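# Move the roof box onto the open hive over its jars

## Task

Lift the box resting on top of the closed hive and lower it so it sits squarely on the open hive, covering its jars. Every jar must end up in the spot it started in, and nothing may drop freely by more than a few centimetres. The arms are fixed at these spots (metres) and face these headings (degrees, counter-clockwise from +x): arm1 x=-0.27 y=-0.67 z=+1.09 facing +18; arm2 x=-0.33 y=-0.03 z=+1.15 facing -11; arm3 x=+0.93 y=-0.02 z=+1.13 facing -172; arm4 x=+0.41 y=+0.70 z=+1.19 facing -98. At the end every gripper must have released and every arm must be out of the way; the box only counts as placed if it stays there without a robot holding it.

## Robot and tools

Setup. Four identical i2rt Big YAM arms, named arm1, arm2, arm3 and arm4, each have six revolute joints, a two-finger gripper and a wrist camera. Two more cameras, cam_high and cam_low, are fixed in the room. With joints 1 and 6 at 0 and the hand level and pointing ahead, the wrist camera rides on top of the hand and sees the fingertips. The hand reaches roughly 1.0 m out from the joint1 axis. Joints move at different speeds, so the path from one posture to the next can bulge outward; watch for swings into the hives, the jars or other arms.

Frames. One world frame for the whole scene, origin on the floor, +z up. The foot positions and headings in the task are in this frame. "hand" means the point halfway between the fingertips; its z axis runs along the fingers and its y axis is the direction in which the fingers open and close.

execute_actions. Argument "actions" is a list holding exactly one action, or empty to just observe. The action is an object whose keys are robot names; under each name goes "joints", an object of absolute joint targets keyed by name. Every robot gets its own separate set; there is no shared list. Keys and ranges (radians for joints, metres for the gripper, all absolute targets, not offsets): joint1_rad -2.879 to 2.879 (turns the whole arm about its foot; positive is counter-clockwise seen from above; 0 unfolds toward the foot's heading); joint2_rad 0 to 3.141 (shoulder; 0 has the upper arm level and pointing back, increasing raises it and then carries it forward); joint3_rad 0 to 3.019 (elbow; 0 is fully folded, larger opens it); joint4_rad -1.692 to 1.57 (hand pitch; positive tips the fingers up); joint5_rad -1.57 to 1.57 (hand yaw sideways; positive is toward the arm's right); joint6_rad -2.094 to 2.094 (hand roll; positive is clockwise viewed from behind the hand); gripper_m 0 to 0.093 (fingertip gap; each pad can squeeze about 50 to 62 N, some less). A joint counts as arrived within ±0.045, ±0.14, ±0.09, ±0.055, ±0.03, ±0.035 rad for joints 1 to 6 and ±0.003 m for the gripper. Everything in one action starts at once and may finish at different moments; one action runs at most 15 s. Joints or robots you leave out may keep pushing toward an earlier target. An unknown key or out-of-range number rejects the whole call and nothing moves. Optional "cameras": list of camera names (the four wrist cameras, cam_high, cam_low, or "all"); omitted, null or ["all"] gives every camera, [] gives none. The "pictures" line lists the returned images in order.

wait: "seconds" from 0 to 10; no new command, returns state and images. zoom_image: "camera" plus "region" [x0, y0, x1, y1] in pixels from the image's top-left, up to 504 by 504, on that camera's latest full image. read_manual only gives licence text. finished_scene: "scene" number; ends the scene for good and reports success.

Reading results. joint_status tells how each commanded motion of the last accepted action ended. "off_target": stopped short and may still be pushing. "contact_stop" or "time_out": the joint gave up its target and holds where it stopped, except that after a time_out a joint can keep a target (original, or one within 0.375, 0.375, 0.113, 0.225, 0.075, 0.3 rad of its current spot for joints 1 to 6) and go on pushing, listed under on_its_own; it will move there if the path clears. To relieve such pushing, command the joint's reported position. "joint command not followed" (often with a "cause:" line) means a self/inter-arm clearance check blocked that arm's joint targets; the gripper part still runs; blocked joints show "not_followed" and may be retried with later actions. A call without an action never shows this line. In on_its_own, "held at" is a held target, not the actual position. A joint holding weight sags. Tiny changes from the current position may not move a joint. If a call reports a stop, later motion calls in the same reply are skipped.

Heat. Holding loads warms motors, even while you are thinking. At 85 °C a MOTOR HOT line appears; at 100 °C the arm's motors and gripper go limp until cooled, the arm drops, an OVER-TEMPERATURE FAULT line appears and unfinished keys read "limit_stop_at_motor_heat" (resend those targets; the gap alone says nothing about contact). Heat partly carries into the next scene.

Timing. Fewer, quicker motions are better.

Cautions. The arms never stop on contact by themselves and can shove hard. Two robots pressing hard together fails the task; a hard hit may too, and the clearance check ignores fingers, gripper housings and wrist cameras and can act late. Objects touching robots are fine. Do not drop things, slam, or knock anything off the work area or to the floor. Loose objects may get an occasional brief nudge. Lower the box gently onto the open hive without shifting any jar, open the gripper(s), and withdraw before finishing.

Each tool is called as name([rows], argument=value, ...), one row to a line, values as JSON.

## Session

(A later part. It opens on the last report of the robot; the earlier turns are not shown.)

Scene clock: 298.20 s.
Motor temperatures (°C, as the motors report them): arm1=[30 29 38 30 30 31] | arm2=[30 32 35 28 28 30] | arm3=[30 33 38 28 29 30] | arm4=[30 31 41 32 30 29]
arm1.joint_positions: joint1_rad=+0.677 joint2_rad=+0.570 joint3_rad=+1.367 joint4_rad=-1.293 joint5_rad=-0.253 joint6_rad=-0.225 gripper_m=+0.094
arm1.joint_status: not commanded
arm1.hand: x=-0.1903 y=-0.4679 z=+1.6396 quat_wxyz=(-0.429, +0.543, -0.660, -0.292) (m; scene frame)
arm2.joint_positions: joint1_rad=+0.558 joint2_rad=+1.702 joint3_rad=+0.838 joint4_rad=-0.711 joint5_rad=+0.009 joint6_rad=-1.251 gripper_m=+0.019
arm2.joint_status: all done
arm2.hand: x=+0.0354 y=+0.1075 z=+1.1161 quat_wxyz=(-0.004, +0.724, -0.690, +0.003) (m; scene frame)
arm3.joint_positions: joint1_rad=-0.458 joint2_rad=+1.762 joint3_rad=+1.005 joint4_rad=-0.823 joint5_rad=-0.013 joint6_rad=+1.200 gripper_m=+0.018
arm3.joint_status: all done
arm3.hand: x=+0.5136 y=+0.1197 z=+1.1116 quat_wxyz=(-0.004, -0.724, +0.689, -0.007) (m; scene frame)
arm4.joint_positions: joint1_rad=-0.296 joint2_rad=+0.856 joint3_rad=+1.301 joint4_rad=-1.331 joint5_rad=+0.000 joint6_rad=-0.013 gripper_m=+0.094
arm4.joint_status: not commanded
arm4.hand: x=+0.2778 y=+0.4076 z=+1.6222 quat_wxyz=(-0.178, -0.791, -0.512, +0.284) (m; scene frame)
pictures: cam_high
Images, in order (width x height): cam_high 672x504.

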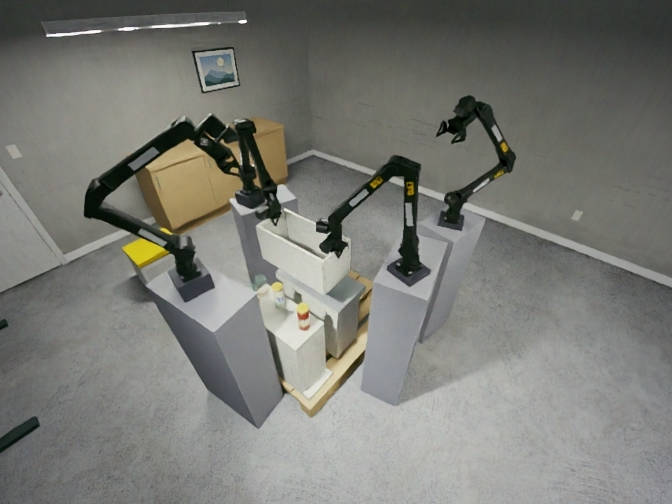

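execute_actions([
  {"arm2":{"joints":{"joint1_rad":0.836,"joint2_rad":1.725,"joint3_rad":1.075,"joint4_rad":-0.79,"joint6_rad":-0.96}},"arm3":{"joints":{"joint1_rad":-0.715,"joint2_rad":1.79,"joint3_rad":1.28,"joint4_rad":-0.91,"joint6_rad":0.965}}},
], cameras=["cam_high","cam_low"])

Scene clock: 312.13 s.
Motor temperatures (°C, as the motors report them): arm1=[30 29 38 30 30 31] | arm2=[30 32 36 28 28 30] | arm3=[30 33 40 28 30 30] | arm4=[30 31 41 32 30 29]
arm1.joint_positions: joint1_rad=+0.677 joint2_rad=+0.570 joint3_rad=+1.367 joint4_rad=-1.293 joint5_rad=-0.253 joint6_rad=-0.225 gripper_m=+0.094
arm1.joint_status: not commanded
arm1.hand: x=-0.1903 y=-0.4679 z=+1.6396 quat_wxyz=(-0.429, +0.543, -0.660, -0.292) (m; scene frame)
arm2.joint_positions: joint1_rad=+0.844 joint2_rad=+1.804 joint3_rad=+1.024 joint4_rad=-0.788 joint5_rad=+0.002 joint6_rad=-0.971 gripper_m=+0.019
arm2.joint_status: all done
arm2.hand: x=+0.0305 y=+0.2418 z=+1.1253 quat_wxyz=(-0.009, +0.726, -0.688, +0.001) (m; scene frame)
arm3.joint_positions: joint1_rad=-0.711 joint2_rad=+1.858 joint3_rad=+1.202 joint4_rad=-0.917 joint5_rad=-0.006 joint6_rad=+0.948 gripper_m=+0.018
arm3.joint_status: all done
arm3.hand: x=+0.5108 y=+0.2530 z=+1.1260 quat_wxyz=(-0.003, -0.724, +0.690, -0.001) (m; scene frame)
arm4.joint_positions: joint1_rad=-0.296 joint2_rad=+0.856 joint3_rad=+1.301 joint4_rad=-1.331 joint5_rad=+0.000 joint6_rad=-0.013 gripper_m=+0.094
arm4.joint_status: not commanded
arm4.hand: x=+0.2778 y=+0.4076 z=+1.6222 quat_wxyz=(-0.178, -0.791, -0.512, +0.284) (m; scene frame)
pictures: cam_high, cam_low
Images, in order (width x height): cam_high 672x504, cam_low 672x504.

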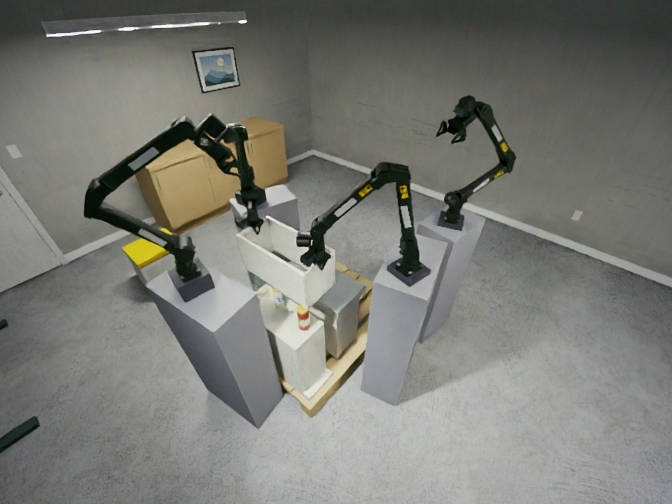

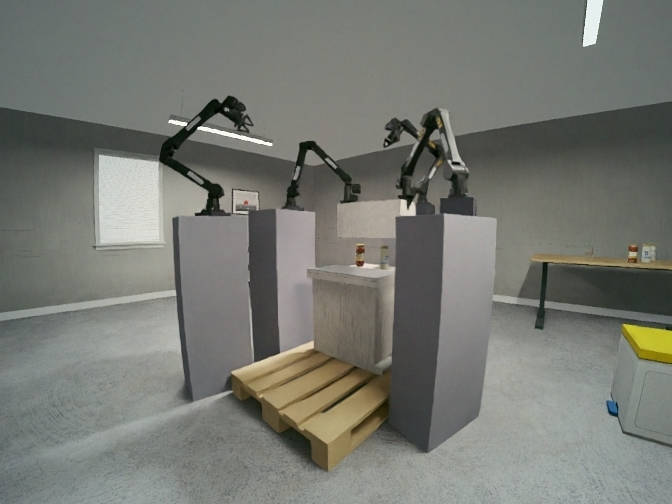

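execute_actions([
  {"arm2":{"joints":{"joint1_rad":1.024,"joint2_rad":1.895,"joint3_rad":1.365,"joint4_rad":-0.897,"joint6_rad":-0.76}},"arm3":{"joints":{"joint1_rad":-0.893,"joint2_rad":1.965,"joint3_rad":1.575,"joint4_rad":-1.015,"joint6_rad":0.795}}},
], cameras=["arm2_cam_wrist","arm3_cam_wrist","arm4_cam_wrist","cam_high","cam_low"])

Scene clock: 328.57 s.
Motor temperatures (°C, as the motors report them): arm1=[30 29 38 30 30 31] | arm2=[30 33 37 28 28 30] | arm3=[30 34 43 28 30 30] | arm4=[30 31 41 32 30 29]
arm1.joint_positions: joint1_rad=+0.677 joint2_rad=+0.570 joint3_rad=+1.367 joint4_rad=-1.293 joint5_rad=-0.253 joint6_rad=-0.225 gripper_m=+0.094
arm1.joint_status: not commanded
arm1.hand: x=-0.1903 y=-0.4679 z=+1.6396 quat_wxyz=(-0.429, +0.543, -0.660, -0.292) (m; scene frame)
arm2.joint_positions: joint1_rad=+1.039 joint2_rad=+1.995 joint3_rad=+1.301 joint4_rad=-0.893 joint5_rad=-0.001 joint6_rad=-0.779 gripper_m=+0.019
arm2.joint_status: all done
arm2.hand: x=+0.0251 y=+0.3677 z=+1.1159 quat_wxyz=(+0.000, +0.727, -0.687, +0.000) (m; scene frame)
arm3.joint_positions: joint1_rad=-0.893 joint2_rad=+2.054 joint3_rad=+1.482 joint4_rad=-1.014 joint5_rad=-0.012 joint6_rad=+0.768 gripper_m=+0.018
arm3.joint_status: joint3_rad time_out (moved +0.279 of +0.373); the others done
arm3.on_its_own: joint3_rad reads +1.482 and still pushes toward +1.575 since a time_out
arm3.hand: x=+0.5084 y=+0.3773 z=+1.1118 quat_wxyz=(-0.006, -0.723, +0.690, -0.008) (m; scene frame)
arm4.joint_positions: joint1_rad=-0.296 joint2_rad=+0.856 joint3_rad=+1.301 joint4_rad=-1.331 joint5_rad=+0.000 joint6_rad=-0.013 gripper_m=+0.094
arm4.joint_status: not commanded
arm4.hand: x=+0.2778 y=+0.4076 z=+1.6222 quat_wxyz=(-0.178, -0.791, -0.512, +0.284) (m; scene frame)
pictures: arm2_cam_wrist, arm3_cam_wrist, arm4_cam_wrist, cam_high, cam_low
Images, in order (width x height): arm2_cam_wrist 504x504, arm3_cam_wrist 504x504, arm4_cam_wrist 504x504, cam_high 672x504, cam_low 672x504.

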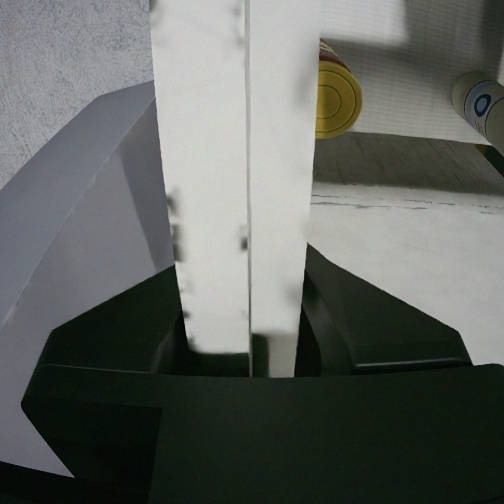

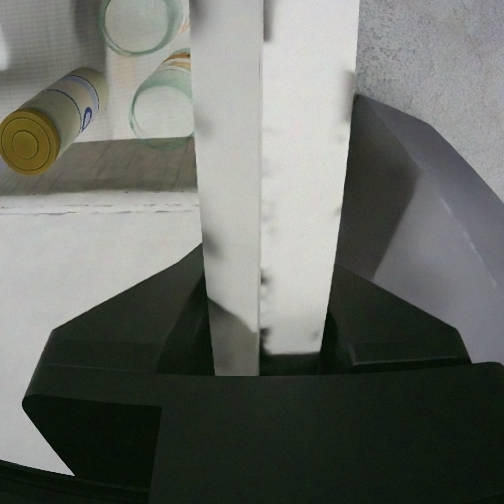

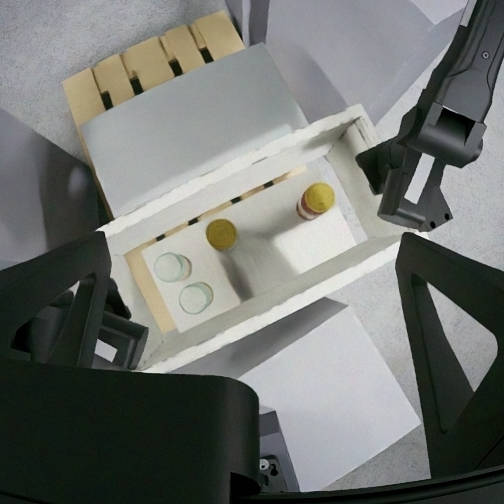

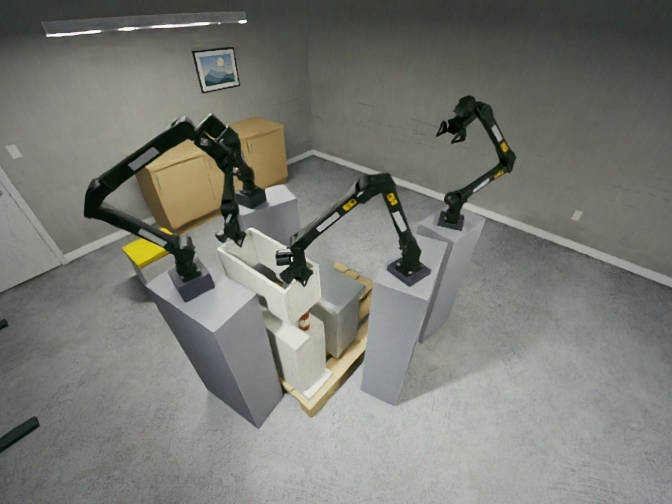

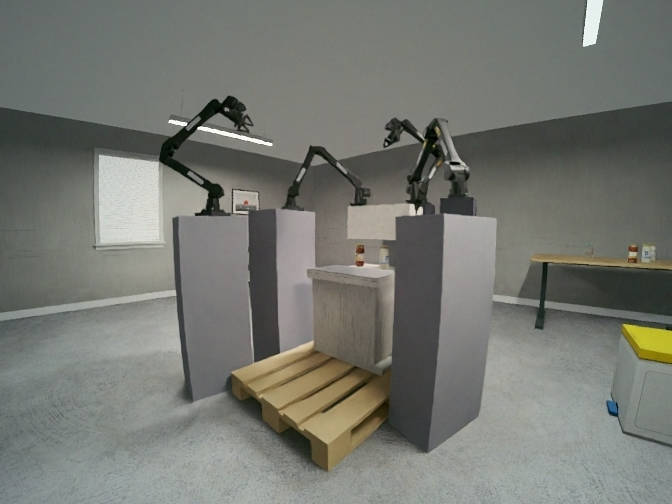

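execute_actions([
  {"arm2":{"joints":{"joint1_rad":1.015,"joint2_rad":1.965,"joint3_rad":1.335,"joint4_rad":-0.79,"joint6_rad":-0.76}},"arm3":{"joints":{"joint1_rad":-0.9,"joint2_rad":2.025,"joint3_rad":1.53,"joint4_rad":-0.91,"joint6_rad":0.795}}},
], cameras=["arm4_cam_wrist","cam_low"])

zoom_image(camera="arm4_cam_wrist", region=[100,110,420,380])

Scene clock: 346.73 s.
Motor temperatures (°C, as the motors report them): arm1=[30 29 38 30 30 31] | arm2=[30 34 38 28 28 30] | arm3=[30 36 45 28 30 30] | arm4=[30 31 42 32 30 29]
arm1.joint_positions: joint1_rad=+0.677 joint2_rad=+0.570 joint3_rad=+1.367 joint4_rad=-1.293 joint5_rad=-0.253 joint6_rad=-0.225 gripper_m=+0.094
arm1.joint_status: not commanded
arm1.hand: x=-0.1903 y=-0.4679 z=+1.6396 quat_wxyz=(-0.429, +0.543, -0.660, -0.292) (m; scene frame)
arm2.joint_positions: joint1_rad=+1.039 joint2_rad=+2.068 joint3_rad=+1.286 joint4_rad=-0.792 joint5_rad=-0.005 joint6_rad=-0.780 gripper_m=+0.019
arm2.joint_status: all done
arm2.hand: x=+0.0270 y=+0.3708 z=+1.0741 quat_wxyz=(-0.006, +0.727, -0.686, -0.002) (m; scene frame)
arm3.joint_positions: joint1_rad=-0.900 joint2_rad=+2.116 joint3_rad=+1.471 joint4_rad=-0.932 joint5_rad=-0.006 joint6_rad=+0.760 gripper_m=+0.018
arm3.joint_status: all done
arm3.hand: x=+0.5084 y=+0.3841 z=+1.0737 quat_wxyz=(-0.003, -0.724, +0.690, -0.003) (m; scene frame)
arm4.joint_positions: joint1_rad=-0.296 joint2_rad=+0.856 joint3_rad=+1.301 joint4_rad=-1.331 joint5_rad=+0.000 joint6_rad=-0.013 gripper_m=+0.094
arm4.joint_status: not commanded
arm4.hand: x=+0.2778 y=+0.4076 z=+1.6222 quat_wxyz=(-0.178, -0.791, -0.512, +0.284) (m; scene frame)
pictures: arm4_cam_wrist, cam_low
Images, in order (width x height): arm4_cam_wrist 504x504, cam_low 672x504.

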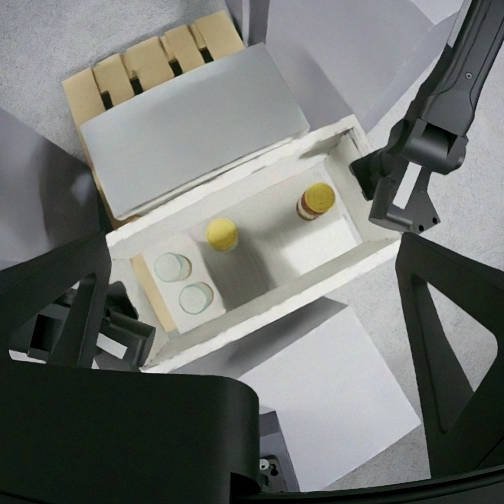

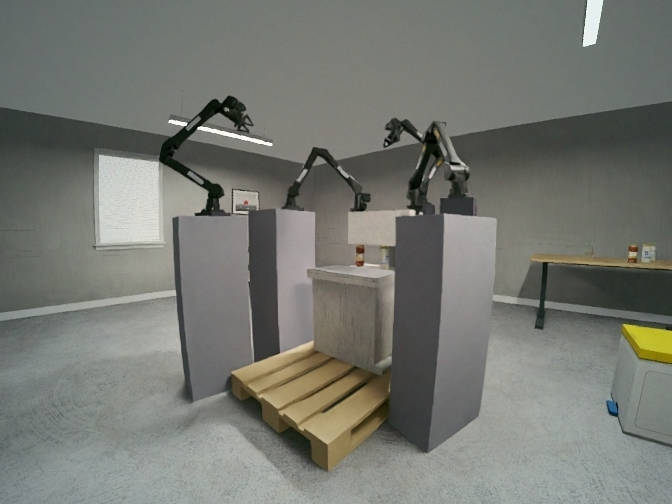

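Region (100, 110, 420, 380) of arm4_cam_wrist's 504x504 image, scaled by 1.575, with more detail than that image has; it fills the top 425 rows of this view, and the rest is white.

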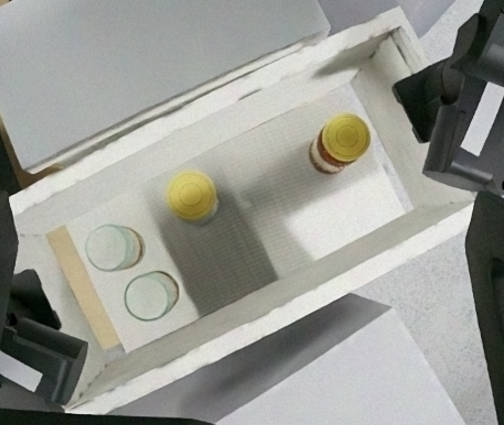

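execute_actions([
  {"arm2":{"joints":{"joint1_rad":1.035,"joint2_rad":2.02,"joint3_rad":1.296,"joint4_rad":-0.693}},"arm3":{"joints":{"joint1_rad":-0.878,"joint2_rad":2.098,"joint3_rad":1.53,"joint4_rad":-0.83}}},
], cameras=["arm4_cam_wrist"])

zoom_image(camera="arm4_cam_wrist", region=[100,110,420,380])

Scene clock: 378.13 s.
Motor temperatures (°C, as the motors report them): arm1=[30 29 39 30 30 31] | arm2=[30 35 38 28 28 30] | arm3=[30 38 44 28 30 30] | arm4=[30 31 42 32 30 29]
arm1.joint_positions: joint1_rad=+0.677 joint2_rad=+0.570 joint3_rad=+1.367 joint4_rad=-1.293 joint5_rad=-0.253 joint6_rad=-0.225 gripper_m=+0.094
arm1.joint_status: not commanded
arm1.hand: x=-0.1903 y=-0.4679 z=+1.6396 quat_wxyz=(-0.429, +0.543, -0.660, -0.292) (m; scene frame)
arm2.joint_positions: joint1_rad=+1.048 joint2_rad=+2.124 joint3_rad=+1.248 joint4_rad=-0.700 joint5_rad=-0.006 joint6_rad=-0.779 gripper_m=+0.019
arm2.joint_status: all done
arm2.hand: x=+0.0168 y=+0.3664 z=+1.0358 quat_wxyz=(-0.005, +0.730, -0.684, -0.003) (m; scene frame)
arm3.joint_positions: joint1_rad=-0.881 joint2_rad=+2.187 joint3_rad=+1.471 joint4_rad=-0.849 joint5_rad=-0.005 joint6_rad=+0.770 gripper_m=+0.018
arm3.joint_status: all done
arm3.hand: x=+0.4970 y=+0.3803 z=+1.0336 quat_wxyz=(-0.003, -0.727, +0.687, +0.003) (m; scene frame)
arm4.joint_positions: joint1_rad=-0.296 joint2_rad=+0.856 joint3_rad=+1.301 joint4_rad=-1.331 joint5_rad=+0.000 joint6_rad=-0.013 gripper_m=+0.094
arm4.joint_status: not commanded
arm4.hand: x=+0.2778 y=+0.4076 z=+1.6222 quat_wxyz=(-0.178, -0.791, -0.512, +0.284) (m; scene frame)
pictures: arm4_cam_wrist
Images, in order (width x height): arm4_cam_wrist 504x504.

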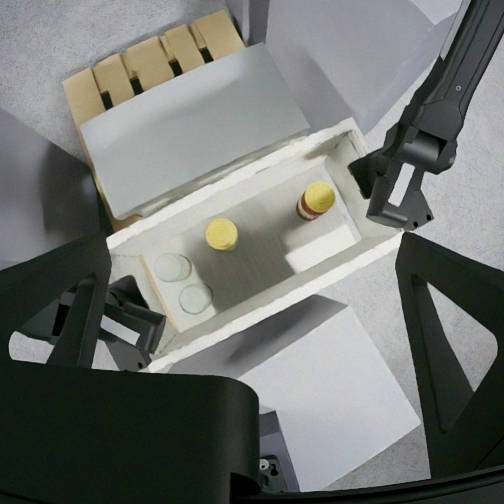

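Region (100, 110, 420, 380) of arm4_cam_wrist's 504x504 image, scaled by 1.575, with more detail than that image has; it fills the top 425 rows of this view, and the rest is white.

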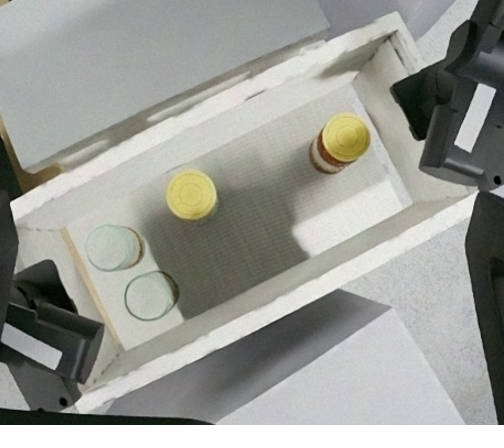

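execute_actions([
  {"arm2":{"joints":{"joint2_rad":2.18,"joint3_rad":1.328,"joint4_rad":-0.55}},"arm3":{"joints":{"joint2_rad":2.233,"joint3_rad":1.55,"joint4_rad":-0.708}}},
], cameras=["arm4_cam_wrist"])

zoom_image(camera="arm4_cam_wrist", region=[100,110,420,380])

Scene clock: 396.70 s.
Motor temperatures (°C, as the motors report them): arm1=[30 29 39 30 30 31] | arm2=[30 35 38 28 28 30] | arm3=[30 39 44 28 30 30] | arm4=[30 31 42 32 30 29]
arm1.joint_positions: joint1_rad=+0.677 joint2_rad=+0.570 joint3_rad=+1.367 joint4_rad=-1.293 joint5_rad=-0.253 joint6_rad=-0.225 gripper_m=+0.094
arm1.joint_status: not commanded
arm1.hand: x=-0.1903 y=-0.4679 z=+1.6396 quat_wxyz=(-0.429, +0.543, -0.660, -0.292) (m; scene frame)
arm2.joint_positions: joint1_rad=+1.038 joint2_rad=+2.299 joint3_rad=+1.265 joint4_rad=-0.547 joint5_rad=-0.003 joint6_rad=-0.778 gripper_m=+0.019
arm2.joint_status: all done
arm2.hand: x=+0.0190 y=+0.3605 z=+0.9520 quat_wxyz=(-0.003, +0.726, -0.687, -0.001) (m; scene frame)
arm3.joint_positions: joint1_rad=-0.873 joint2_rad=+2.335 joint3_rad=+1.471 joint4_rad=-0.714 joint5_rad=-0.011 joint6_rad=+0.785 gripper_m=+0.018
arm3.joint_status: all done
arm3.hand: x=+0.4980 y=+0.3715 z=+0.9505 quat_wxyz=(-0.005, -0.724, +0.689, -0.004) (m; scene frame)
arm4.joint_positions: joint1_rad=-0.296 joint2_rad=+0.856 joint3_rad=+1.301 joint4_rad=-1.331 joint5_rad=+0.000 joint6_rad=-0.013 gripper_m=+0.094
arm4.joint_status: not commanded
arm4.hand: x=+0.2778 y=+0.4076 z=+1.6222 quat_wxyz=(-0.178, -0.791, -0.512, +0.284) (m; scene frame)
pictures: arm4_cam_wrist
Images, in order (width x height): arm4_cam_wrist 504x504.

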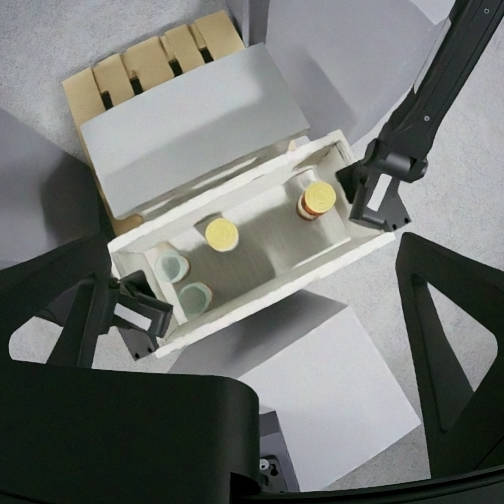

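Region (100, 110, 420, 380) of arm4_cam_wrist's 504x504 image, scaled by 1.575, with more detail than that image has; it fills the top 425 rows of this view, and the rest is white.

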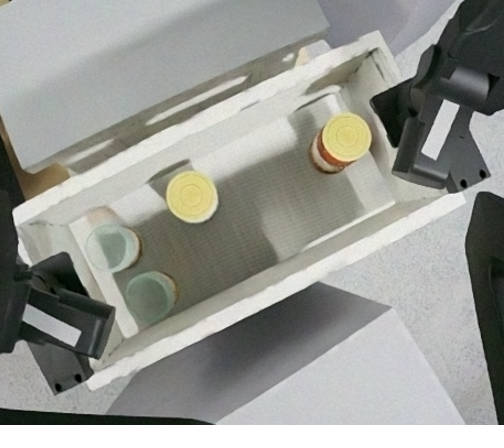

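execute_actions([
  {"arm2":{"joints":{"joint1_rad":1.045,"joint2_rad":2.29,"joint3_rad":1.378,"joint4_rad":-0.47}},"arm3":{"joints":{"joint1_rad":-0.893,"joint2_rad":2.335,"joint3_rad":1.603,"joint4_rad":-0.64}}},
], cameras=["arm4_cam_wrist","cam_high"])

zoom_image(camera="arm4_cam_wrist", region=[100,110,420,380])

zoom_image(camera="cam_high", region=[220,220,380,400])

Scene clock: 417.53 s.
Motor temperatures (°C, as the motors report them): arm1=[30 29 39 30 30 31] | arm2=[30 36 38 28 28 30] | arm3=[30 40 45 28 30 30] | arm4=[30 31 43 32 30 29]
arm1.joint_positions: joint1_rad=+0.677 joint2_rad=+0.570 joint3_rad=+1.367 joint4_rad=-1.293 joint5_rad=-0.253 joint6_rad=-0.225 gripper_m=+0.094
arm1.joint_status: not commanded
arm1.hand: x=-0.1903 y=-0.4679 z=+1.6396 quat_wxyz=(-0.429, +0.543, -0.660, -0.292) (m; scene frame)
arm2.joint_positions: joint1_rad=+1.049 joint2_rad=+2.397 joint3_rad=+1.317 joint4_rad=-0.477 joint5_rad=-0.007 joint6_rad=-0.770 gripper_m=+0.019
arm2.joint_status: all done
arm2.hand: x=+0.0230 y=+0.3745 z=+0.9130 quat_wxyz=(-0.015, +0.727, -0.686, -0.004) (m; scene frame)
arm3.joint_positions: joint1_rad=-0.889 joint2_rad=+2.414 joint3_rad=+1.500 joint4_rad=-0.649 joint5_rad=-0.003 joint6_rad=+0.773 gripper_m=+0.018
arm3.joint_status: joint3_rad time_out (moved +0.029 of +0.132); the others done
arm3.on_its_own: joint3_rad reads +1.500 and still pushes toward +1.603 since a time_out
arm3.hand: x=+0.5010 y=+0.3833 z=+0.9132 quat_wxyz=(-0.002, -0.723, +0.691, +0.004) (m; scene frame)
arm4.joint_positions: joint1_rad=-0.296 joint2_rad=+0.856 joint3_rad=+1.301 joint4_rad=-1.331 joint5_rad=+0.000 joint6_rad=-0.013 gripper_m=+0.094
arm4.joint_status: not commanded
arm4.hand: x=+0.2778 y=+0.4076 z=+1.6222 quat_wxyz=(-0.178, -0.791, -0.512, +0.284) (m; scene frame)
pictures: arm4_cam_wrist, cam_high
Images, in order (width x height): arm4_cam_wrist 504x504, cam_high 672x504.

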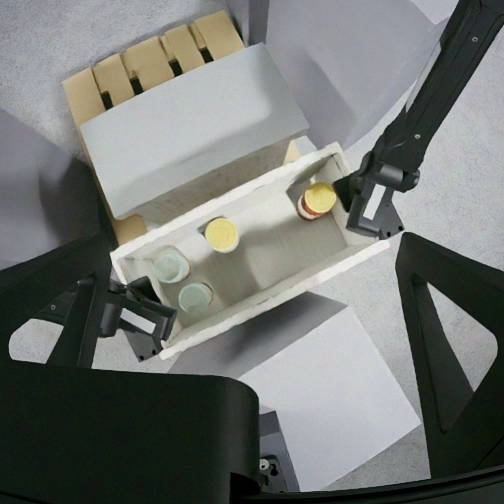

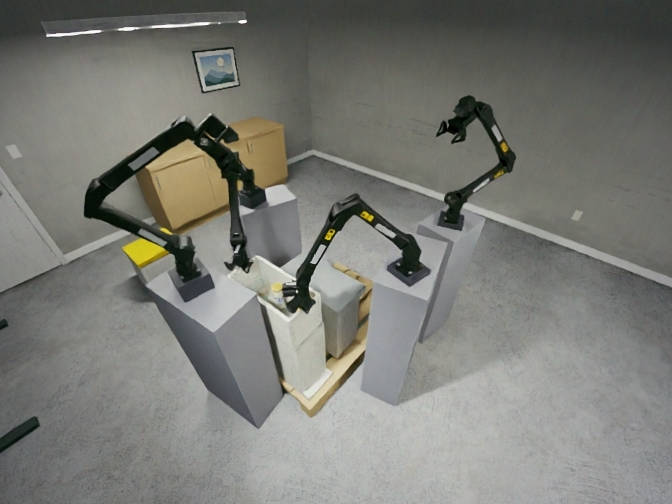

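Region (100, 110, 420, 380) of arm4_cam_wrist's 504x504 image, scaled by 1.575, with more detail than that image has; it fills the top 425 rows of this view, and the rest is white.

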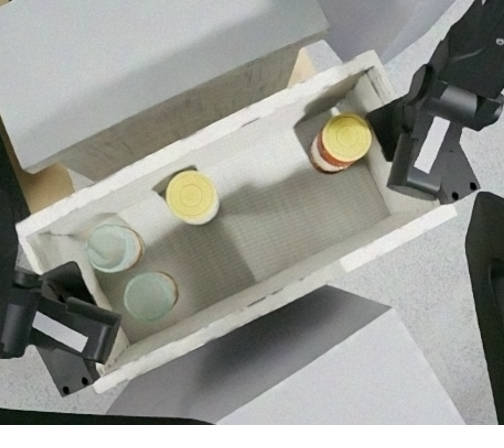

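Region (220, 220, 380, 400) of cam_high's 672x504 image, scaled by 2.800, with more detail than that image has.

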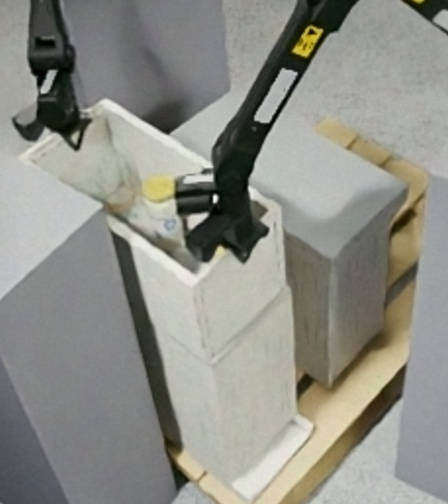

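execute_actions([
  {"arm2":{"joints":{"joint2_rad":2.25,"joint3_rad":1.336,"joint4_rad":-0.50}},"arm3":{"joints":{"joint1_rad":-0.878,"joint2_rad":2.295,"joint3_rad":1.58,"joint4_rad":-0.68}}},
], cameras=["cam_high"])

zoom_image(camera="cam_high", region=[250,280,350,380])

Scene clock: 445.93 s.
Motor temperatures (°C, as the motors report them): arm1=[30 29 39 30 30 31] | arm2=[30 37 38 28 28 30] | arm3=[30 40 47 28 30 30] | arm4=[30 31 43 32 30 29]
arm1.joint_positions: joint1_rad=+0.677 joint2_rad=+0.570 joint3_rad=+1.367 joint4_rad=-1.293 joint5_rad=-0.253 joint6_rad=-0.225 gripper_m=+0.094
arm1.joint_status: not commanded
arm1.hand: x=-0.1903 y=-0.4679 z=+1.6396 quat_wxyz=(-0.429, +0.543, -0.660, -0.292) (m; scene frame)
arm2.joint_positions: joint1_rad=+1.049 joint2_rad=+2.383 joint3_rad=+1.306 joint4_rad=-0.496 joint5_rad=-0.005 joint6_rad=-0.767 gripper_m=+0.019
arm2.joint_status: all done
arm2.hand: x=+0.0192 y=+0.3696 z=+0.9178 quat_wxyz=(-0.007, +0.726, -0.688, -0.003) (m; scene frame)
arm3.joint_positions: joint1_rad=-0.878 joint2_rad=+2.414 joint3_rad=+1.500 joint4_rad=-0.663 joint5_rad=-0.012 joint6_rad=+0.785 gripper_m=+0.018
arm3.joint_status: all done
arm3.hand: x=+0.4980 y=+0.3751 z=+0.9132 quat_wxyz=(-0.006, -0.723, +0.691, -0.003) (m; scene frame)
arm4.joint_positions: joint1_rad=-0.296 joint2_rad=+0.856 joint3_rad=+1.301 joint4_rad=-1.331 joint5_rad=+0.000 joint6_rad=-0.013 gripper_m=+0.094
arm4.joint_status: not commanded
arm4.hand: x=+0.2778 y=+0.4076 z=+1.6222 quat_wxyz=(-0.178, -0.791, -0.512, +0.284) (m; scene frame)
pictures: cam_high
Images, in order (width x height): cam_high 672x504.

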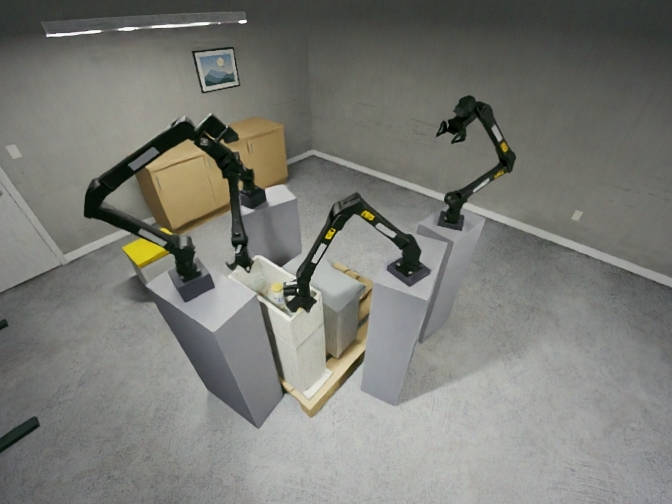

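Region (250, 280, 350, 380) of cam_high's 672x504 image, scaled by 5.040, with more detail than that image has.

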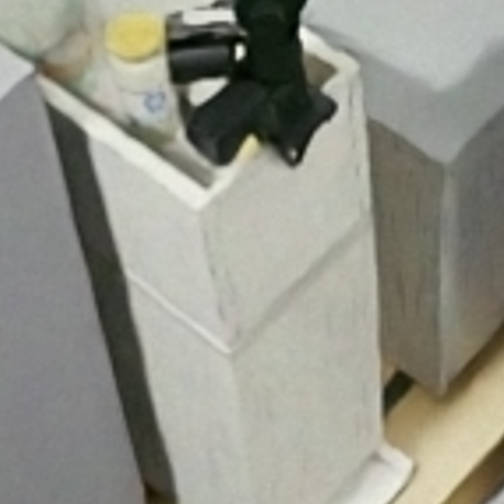

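execute_actions([
  {"arm2":{"joints":{"joint2_rad":2.30,"joint3_rad":1.35,"joint4_rad":-0.465}},"arm3":{"joints":{"joint1_rad":-0.888,"joint2_rad":2.345,"joint3_rad":1.589,"joint4_rad":-0.605}}},
], cameras=["cam_high","arm4_cam_wrist"])

zoom_image(camera="cam_high", region=[250,280,350,380])

zoom_image(camera="arm4_cam_wrist", region=[100,110,420,380])

Scene clock: 460.90 s.
Motor temperatures (°C, as the motors report them): arm1=[30 29 39 30 30 31] | arm2=[30 38 37 28 28 30] | arm3=[30 41 46 28 30 30] | arm4=[30 31 43 32 30 29]
arm1.joint_positions: joint1_rad=+0.677 joint2_rad=+0.570 joint3_rad=+1.367 joint4_rad=-1.293 joint5_rad=-0.253 joint6_rad=-0.225 gripper_m=+0.094
arm1.joint_status: not commanded
arm1.hand: x=-0.1903 y=-0.4679 z=+1.6396 quat_wxyz=(-0.429, +0.543, -0.660, -0.292) (m; scene frame)
arm2.joint_positions: joint1_rad=+1.049 joint2_rad=+2.391 joint3_rad=+1.306 joint4_rad=-0.476 joint5_rad=-0.011 joint6_rad=-0.767 gripper_m=+0.019
arm2.joint_status: all done
arm2.hand: x=+0.0196 y=+0.3718 z=+0.9136 quat_wxyz=(-0.013, +0.726, -0.687, -0.006) (m; scene frame)
arm3.joint_positions: joint1_rad=-0.883 joint2_rad=+2.417 joint3_rad=+1.500 joint4_rad=-0.636 joint5_rad=-0.003 joint6_rad=+0.780 gripper_m=+0.018
arm3.joint_status: all done
arm3.hand: x=+0.4969 y=+0.3824 z=+0.9120 quat_wxyz=(-0.002, -0.723, +0.691, +0.009) (m; scene frame)
arm4.joint_positions: joint1_rad=-0.296 joint2_rad=+0.856 joint3_rad=+1.301 joint4_rad=-1.331 joint5_rad=+0.000 joint6_rad=-0.013 gripper_m=+0.094
arm4.joint_status: not commanded
arm4.hand: x=+0.2778 y=+0.4076 z=+1.6222 quat_wxyz=(-0.178, -0.791, -0.512, +0.284) (m; scene frame)
pictures: arm4_cam_wrist, cam_high
Images, in order (width x height): arm4_cam_wrist 504x504, cam_high 672x504.

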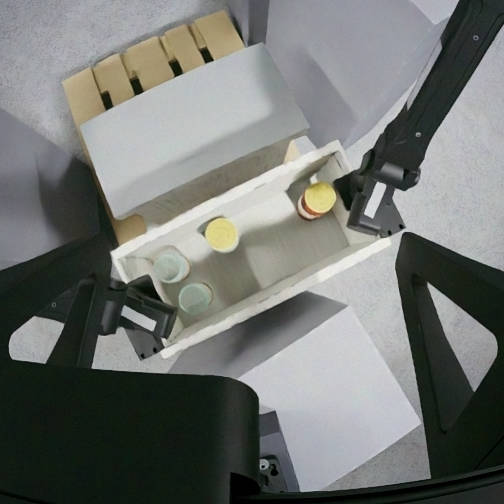

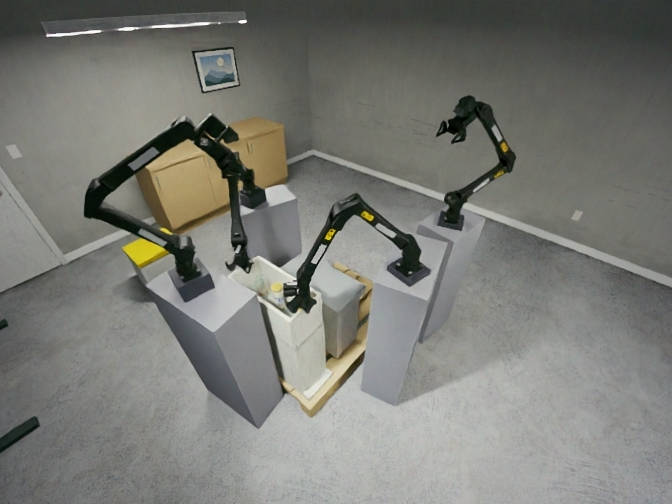

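Region (250, 280, 350, 380) of cam_high's 672x504 image, scaled by 5.040, with more detail than that image has.

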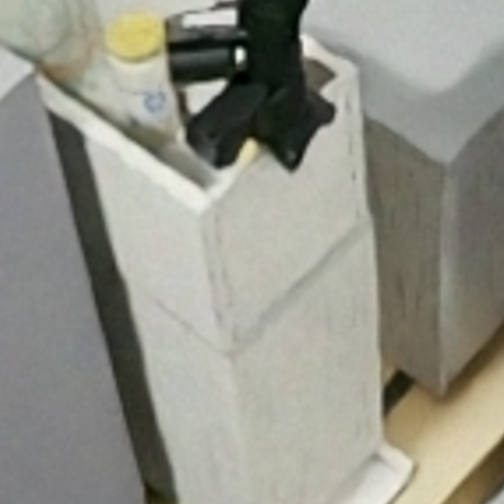

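Region (100, 110, 420, 380) of arm4_cam_wrist's 504x504 image, scaled by 1.575, with more detail than that image has; it fills the top 425 rows of this view, and the rest is white.

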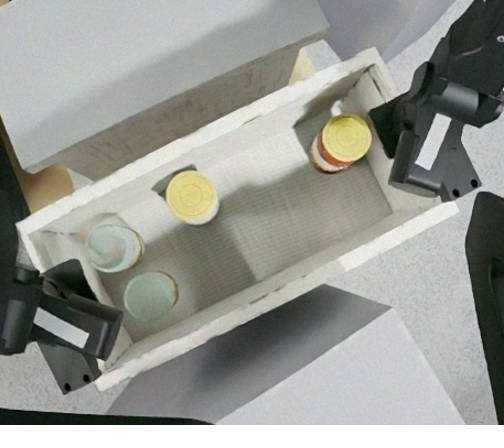

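execute_actions([
  {"arm2":{"joints":{"joint1_rad":1.049,"joint2_rad":2.37,"joint3_rad":1.315,"joint4_rad":-0.476,"joint6_rad":-0.767}},"arm3":{"joints":{"joint1_rad":-0.883,"joint2_rad":2.41,"joint3_rad":1.515,"joint4_rad":-0.636,"joint6_rad":0.78}}},
], cameras=[])

execute_actions([
  {"arm2":{"joints":{"gripper_m":0.042}},"arm3":{"joints":{"gripper_m":0.042}}},
], cameras=["arm2_cam_wrist","arm3_cam_wrist"])

Scene clock: 472.07 s.
Motor temperatures (°C, as the motors report them): arm1=[30 29 39 30 30 31] | arm2=[30 37 37 28 28 30] | arm3=[30 41 47 28 30 30] | arm4=[30 31 43 32 30 29]
arm1.joint_positions: joint1_rad=+0.677 joint2_rad=+0.570 joint3_rad=+1.367 joint4_rad=-1.293 joint5_rad=-0.253 joint6_rad=-0.225 gripper_m=+0.094
arm1.joint_status: not commanded
arm1.hand: x=-0.1903 y=-0.4679 z=+1.6396 quat_wxyz=(-0.429, +0.543, -0.660, -0.292) (m; scene frame)
arm2.joint_positions: joint1_rad=+1.046 joint2_rad=+2.419 joint3_rad=+1.305 joint4_rad=-0.465 joint5_rad=+0.000 joint6_rad=-0.772 gripper_m=+0.019
arm2.joint_status: all done
arm2.hand: x=+0.0171 y=+0.3633 z=+0.8995 quat_wxyz=(-0.004, +0.727, -0.687, +0.000) (m; scene frame)
arm3.joint_positions: joint1_rad=-0.873 joint2_rad=+2.436 joint3_rad=+1.500 joint4_rad=-0.632 joint5_rad=-0.002 joint6_rad=+0.779 gripper_m=+0.018
arm3.joint_status: all done
arm3.hand: x=+0.4972 y=+0.3742 z=+0.9012 quat_wxyz=(-0.001, -0.727, +0.687, +0.002) (m; scene frame)
arm4.joint_positions: joint1_rad=-0.296 joint2_rad=+0.856 joint3_rad=+1.301 joint4_rad=-1.331 joint5_rad=+0.000 joint6_rad=-0.013 gripper_m=+0.094
arm4.joint_status: not commanded
arm4.hand: x=+0.2778 y=+0.4076 z=+1.6222 quat_wxyz=(-0.178, -0.791, -0.512, +0.284) (m; scene frame)
pictures: none
No camera images: the call's "cameras" was empty. Leave "cameras" out to get every camera's image.

Scene clock: 472.80 s.
Motor temperatures (°C, as the motors report them): arm1=[30 29 39 30 30 31] | arm2=[30 37 37 28 28 30] | arm3=[30 41 46 28 30 30] | arm4=[30 31 44 32 30 29]
arm1.joint_positions: joint1_rad=+0.677 joint2_rad=+0.570 joint3_rad=+1.367 joint4_rad=-1.293 joint5_rad=-0.253 joint6_rad=-0.225 gripper_m=+0.094
arm1.joint_status: not commanded
arm1.hand: x=-0.1903 y=-0.4679 z=+1.6396 quat_wxyz=(-0.429, +0.543, -0.660, -0.292) (m; scene frame)
arm2.joint_positions: joint1_rad=+1.046 joint2_rad=+2.376 joint3_rad=+1.305 joint4_rad=-0.469 joint5_rad=+0.000 joint6_rad=-0.772 gripper_m=+0.042
arm2.joint_status: all done
arm2.hand: x=+0.0268 y=+0.3745 z=+0.9212 quat_wxyz=(-0.023, +0.726, -0.687, -0.001) (m; scene frame)
arm3.joint_positions: joint1_rad=-0.876 joint2_rad=+2.420 joint3_rad=+1.500 joint4_rad=-0.633 joint5_rad=-0.002 joint6_rad=+0.779 gripper_m=+0.042
arm3.joint_status: all done
arm3.hand: x=+0.4943 y=+0.3796 z=+0.9103 quat_wxyz=(-0.001, -0.725, +0.688, +0.009) (m; scene frame)
arm4.joint_positions: joint1_rad=-0.296 joint2_rad=+0.856 joint3_rad=+1.301 joint4_rad=-1.331 joint5_rad=+0.000 joint6_rad=-0.013 gripper_m=+0.094
arm4.joint_status: not commanded
arm4.hand: x=+0.2778 y=+0.4076 z=+1.6222 quat_wxyz=(-0.178, -0.791, -0.512, +0.284) (m; scene frame)
pictures: arm2_cam_wrist, arm3_cam_wrist
Images, in order (width x height): arm2_cam_wrist 504x504, arm3_cam_wrist 504x504.

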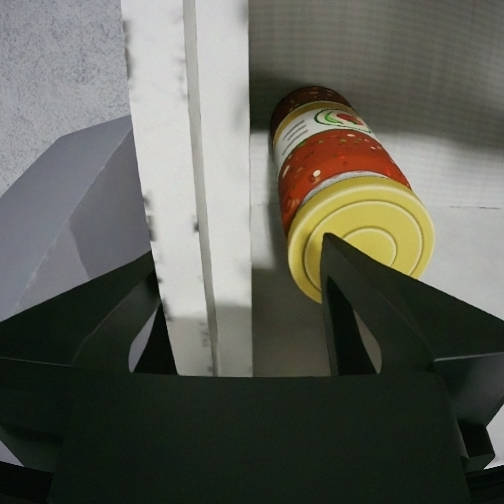

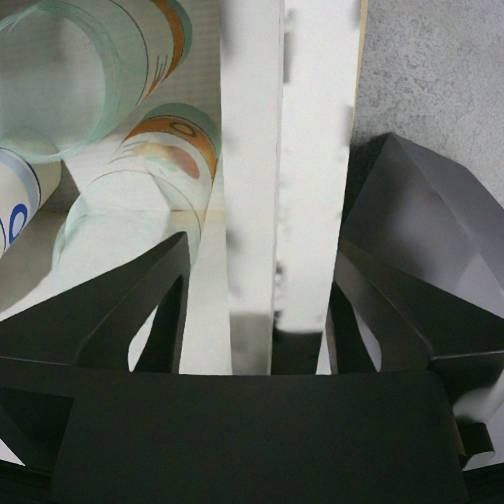

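execute_actions([
  {"arm2":{"joints":{"joint2_rad":2.29,"joint3_rad":1.27,"joint4_rad":-0.556,"gripper_m":0.06}},"arm3":{"joints":{"joint2_rad":2.33,"joint3_rad":1.475,"joint4_rad":-0.726,"gripper_m":0.06}}},
], cameras=[])

execute_actions([
  {"arm2":{"joints":{"joint2_rad":2.1,"joint3_rad":1.25,"joint4_rad":-0.72}},"arm3":{"joints":{"joint2_rad":2.17,"joint3_rad":1.47,"joint4_rad":-0.87}}},
])

zoom_image(camera="cam_high", region=[250,280,350,380])

zoom_image(camera="arm4_cam_wrist", region=[100,110,420,380])

Scene clock: 485.97 s.
Motor temperatures (°C, as the motors report them): arm1=[30 29 39 30 30 31] | arm2=[30 36 36 28 28 30] | arm3=[30 40 43 28 30 30] | arm4=[30 31 44 32 30 29]
arm1.joint_positions: joint1_rad=+0.677 joint2_rad=+0.570 joint3_rad=+1.367 joint4_rad=-1.293 joint5_rad=-0.253 joint6_rad=-0.225 gripper_m=+0.094
arm1.joint_status: not commanded
arm1.hand: x=-0.1903 y=-0.4679 z=+1.6396 quat_wxyz=(-0.429, +0.543, -0.660, -0.292) (m; scene frame)
arm2.joint_positions: joint1_rad=+1.046 joint2_rad=+2.294 joint3_rad=+1.264 joint4_rad=-0.548 joint5_rad=+0.000 joint6_rad=-0.772 gripper_m=+0.060
arm2.joint_status: all done
arm2.hand: x=+0.0172 y=+0.3634 z=+0.9545 quat_wxyz=(-0.005, +0.727, -0.687, +0.000) (m; scene frame)
arm3.joint_positions: joint1_rad=-0.876 joint2_rad=+2.326 joint3_rad=+1.479 joint4_rad=-0.717 joint5_rad=-0.002 joint6_rad=+0.779 gripper_m=+0.060
arm3.joint_status: all done
arm3.hand: x=+0.4956 y=+0.3784 z=+0.9578 quat_wxyz=(-0.001, -0.725, +0.688, +0.003) (m; scene frame)
arm4.joint_positions: joint1_rad=-0.296 joint2_rad=+0.856 joint3_rad=+1.301 joint4_rad=-1.331 joint5_rad=+0.000 joint6_rad=-0.013 gripper_m=+0.094
arm4.joint_status: not commanded
arm4.hand: x=+0.2778 y=+0.4076 z=+1.6222 quat_wxyz=(-0.178, -0.791, -0.512, +0.284) (m; scene frame)
pictures: none
No camera images: the call's "cameras" was empty. Leave "cameras" out to get every camera's image.

Scene clock: 487.17 s.
Motor temperatures (°C, as the motors report them): arm1=[30 29 39 30 30 31] | arm2=[30 36 36 28 28 30] | arm3=[30 40 43 28 30 30] | arm4=[30 31 44 32 30 29]
arm1.joint_positions: joint1_rad=+0.677 joint2_rad=+0.570 joint3_rad=+1.367 joint4_rad=-1.293 joint5_rad=-0.253 joint6_rad=-0.225 gripper_m=+0.094
arm1.joint_status: not commanded
arm1.hand: x=-0.1903 y=-0.4679 z=+1.6396 quat_wxyz=(-0.429, +0.543, -0.660, -0.292) (m; scene frame)
arm2.joint_positions: joint1_rad=+1.046 joint2_rad=+2.091 joint3_rad=+1.239 joint4_rad=-0.712 joint5_rad=+0.000 joint6_rad=-0.772 gripper_m=+0.060
arm2.joint_status: all done
arm2.hand: x=+0.0185 y=+0.3650 z=+1.0500 quat_wxyz=(-0.011, +0.727, -0.687, +0.000) (m; scene frame)
arm3.joint_positions: joint1_rad=-0.876 joint2_rad=+2.145 joint3_rad=+1.468 joint4_rad=-0.861 joint5_rad=-0.002 joint6_rad=+0.779 gripper_m=+0.060
arm3.joint_status: all done
arm3.hand: x=+0.4919 y=+0.3818 z=+1.0570 quat_wxyz=(-0.001, -0.725, +0.688, +0.017) (m; scene frame)
arm4.joint_positions: joint1_rad=-0.296 joint2_rad=+0.856 joint3_rad=+1.301 joint4_rad=-1.331 joint5_rad=+0.000 joint6_rad=-0.013 gripper_m=+0.094
arm4.joint_status: not commanded
arm4.hand: x=+0.2778 y=+0.4076 z=+1.6222 quat_wxyz=(-0.178, -0.791, -0.512, +0.284) (m; scene frame)
pictures: arm1_cam_wrist, arm2_cam_wrist, arm3_cam_wrist, arm4_cam_wrist, cam_high, cam_low
Images, in order (width x height): arm1_cam_wrist 504x504, arm2_cam_wrist 504x504, arm3_cam_wrist 504x504, arm4_cam_wrist 504x504, cam_high 672x504, cam_low 672x504.

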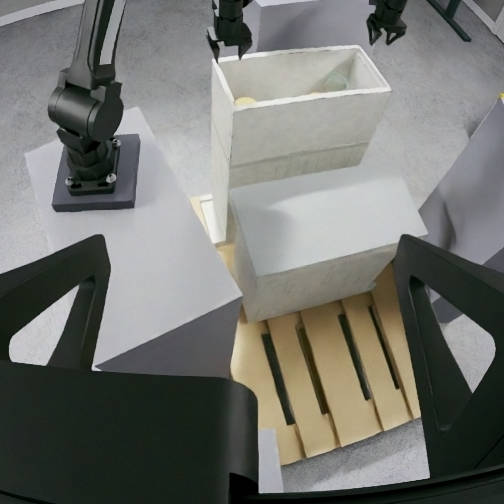

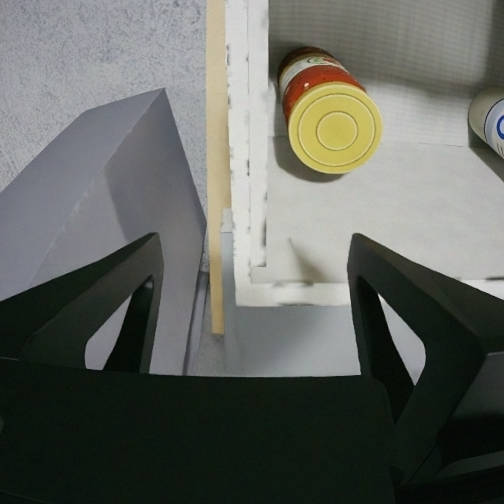

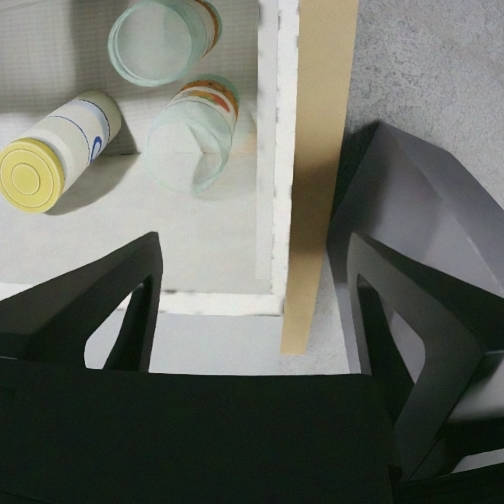

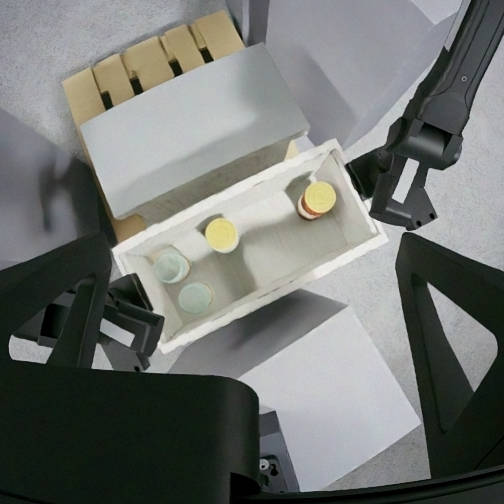

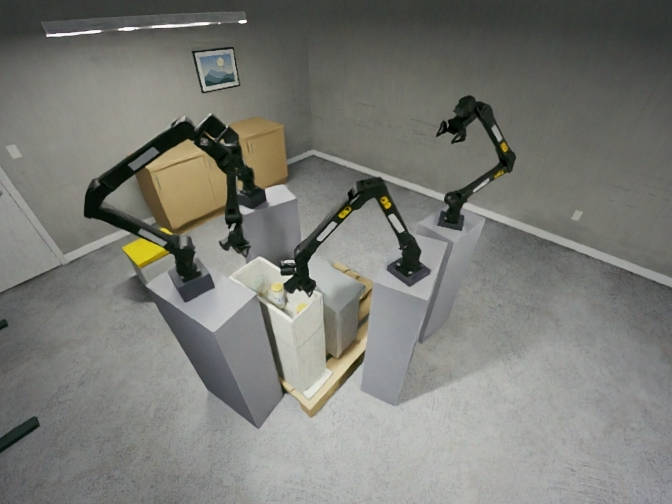

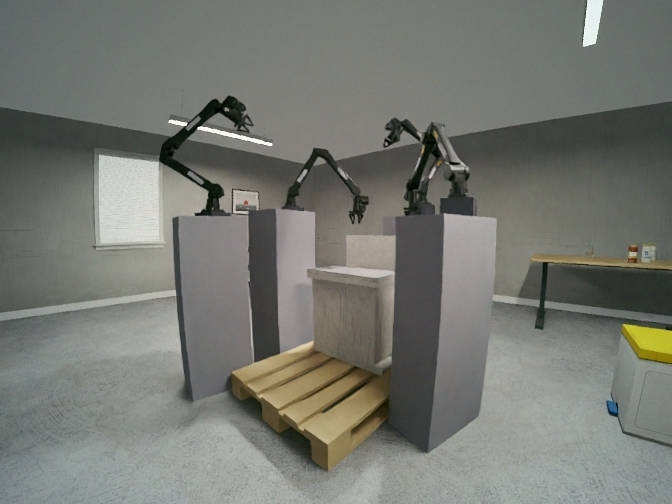

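Region (250, 280, 350, 380) of cam_high's 672x504 image, scaled by 5.040, with more detail than that image has.

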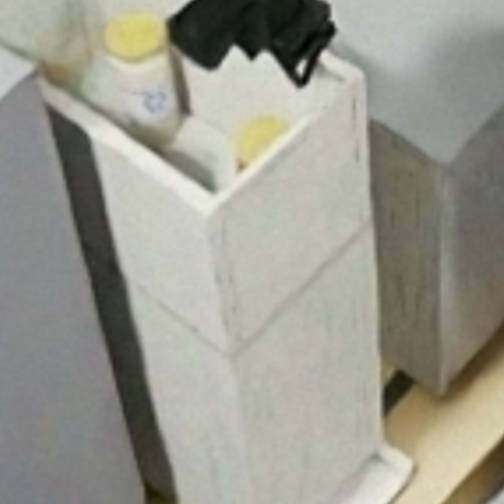

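Region (100, 110, 420, 380) of arm4_cam_wrist's 504x504 image, scaled by 1.575, with more detail than that image has; it fills the top 425 rows of this view, and the rest is white.

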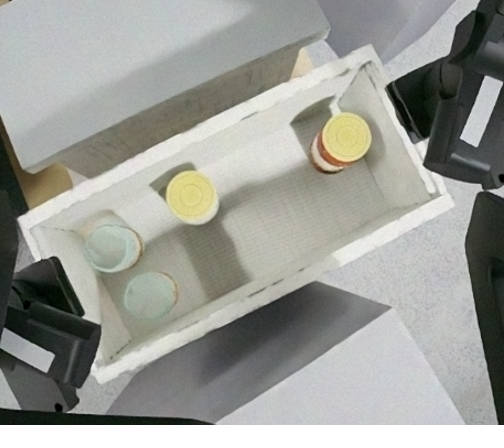

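Looks flush. Check from arm1's view.

zoom_image(camera="arm1_cam_wrist", region=[195,30,415,220])

Region (195, 30, 415, 220) of arm1_cam_wrist's 504x504 image, scaled by 2.291, with more detail than that image has; it fills the top 435 rows of this view, and the rest is white.

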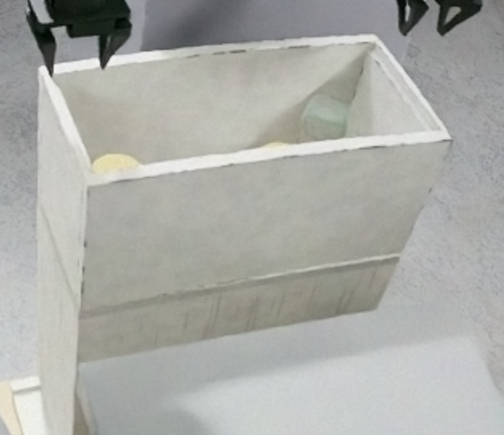

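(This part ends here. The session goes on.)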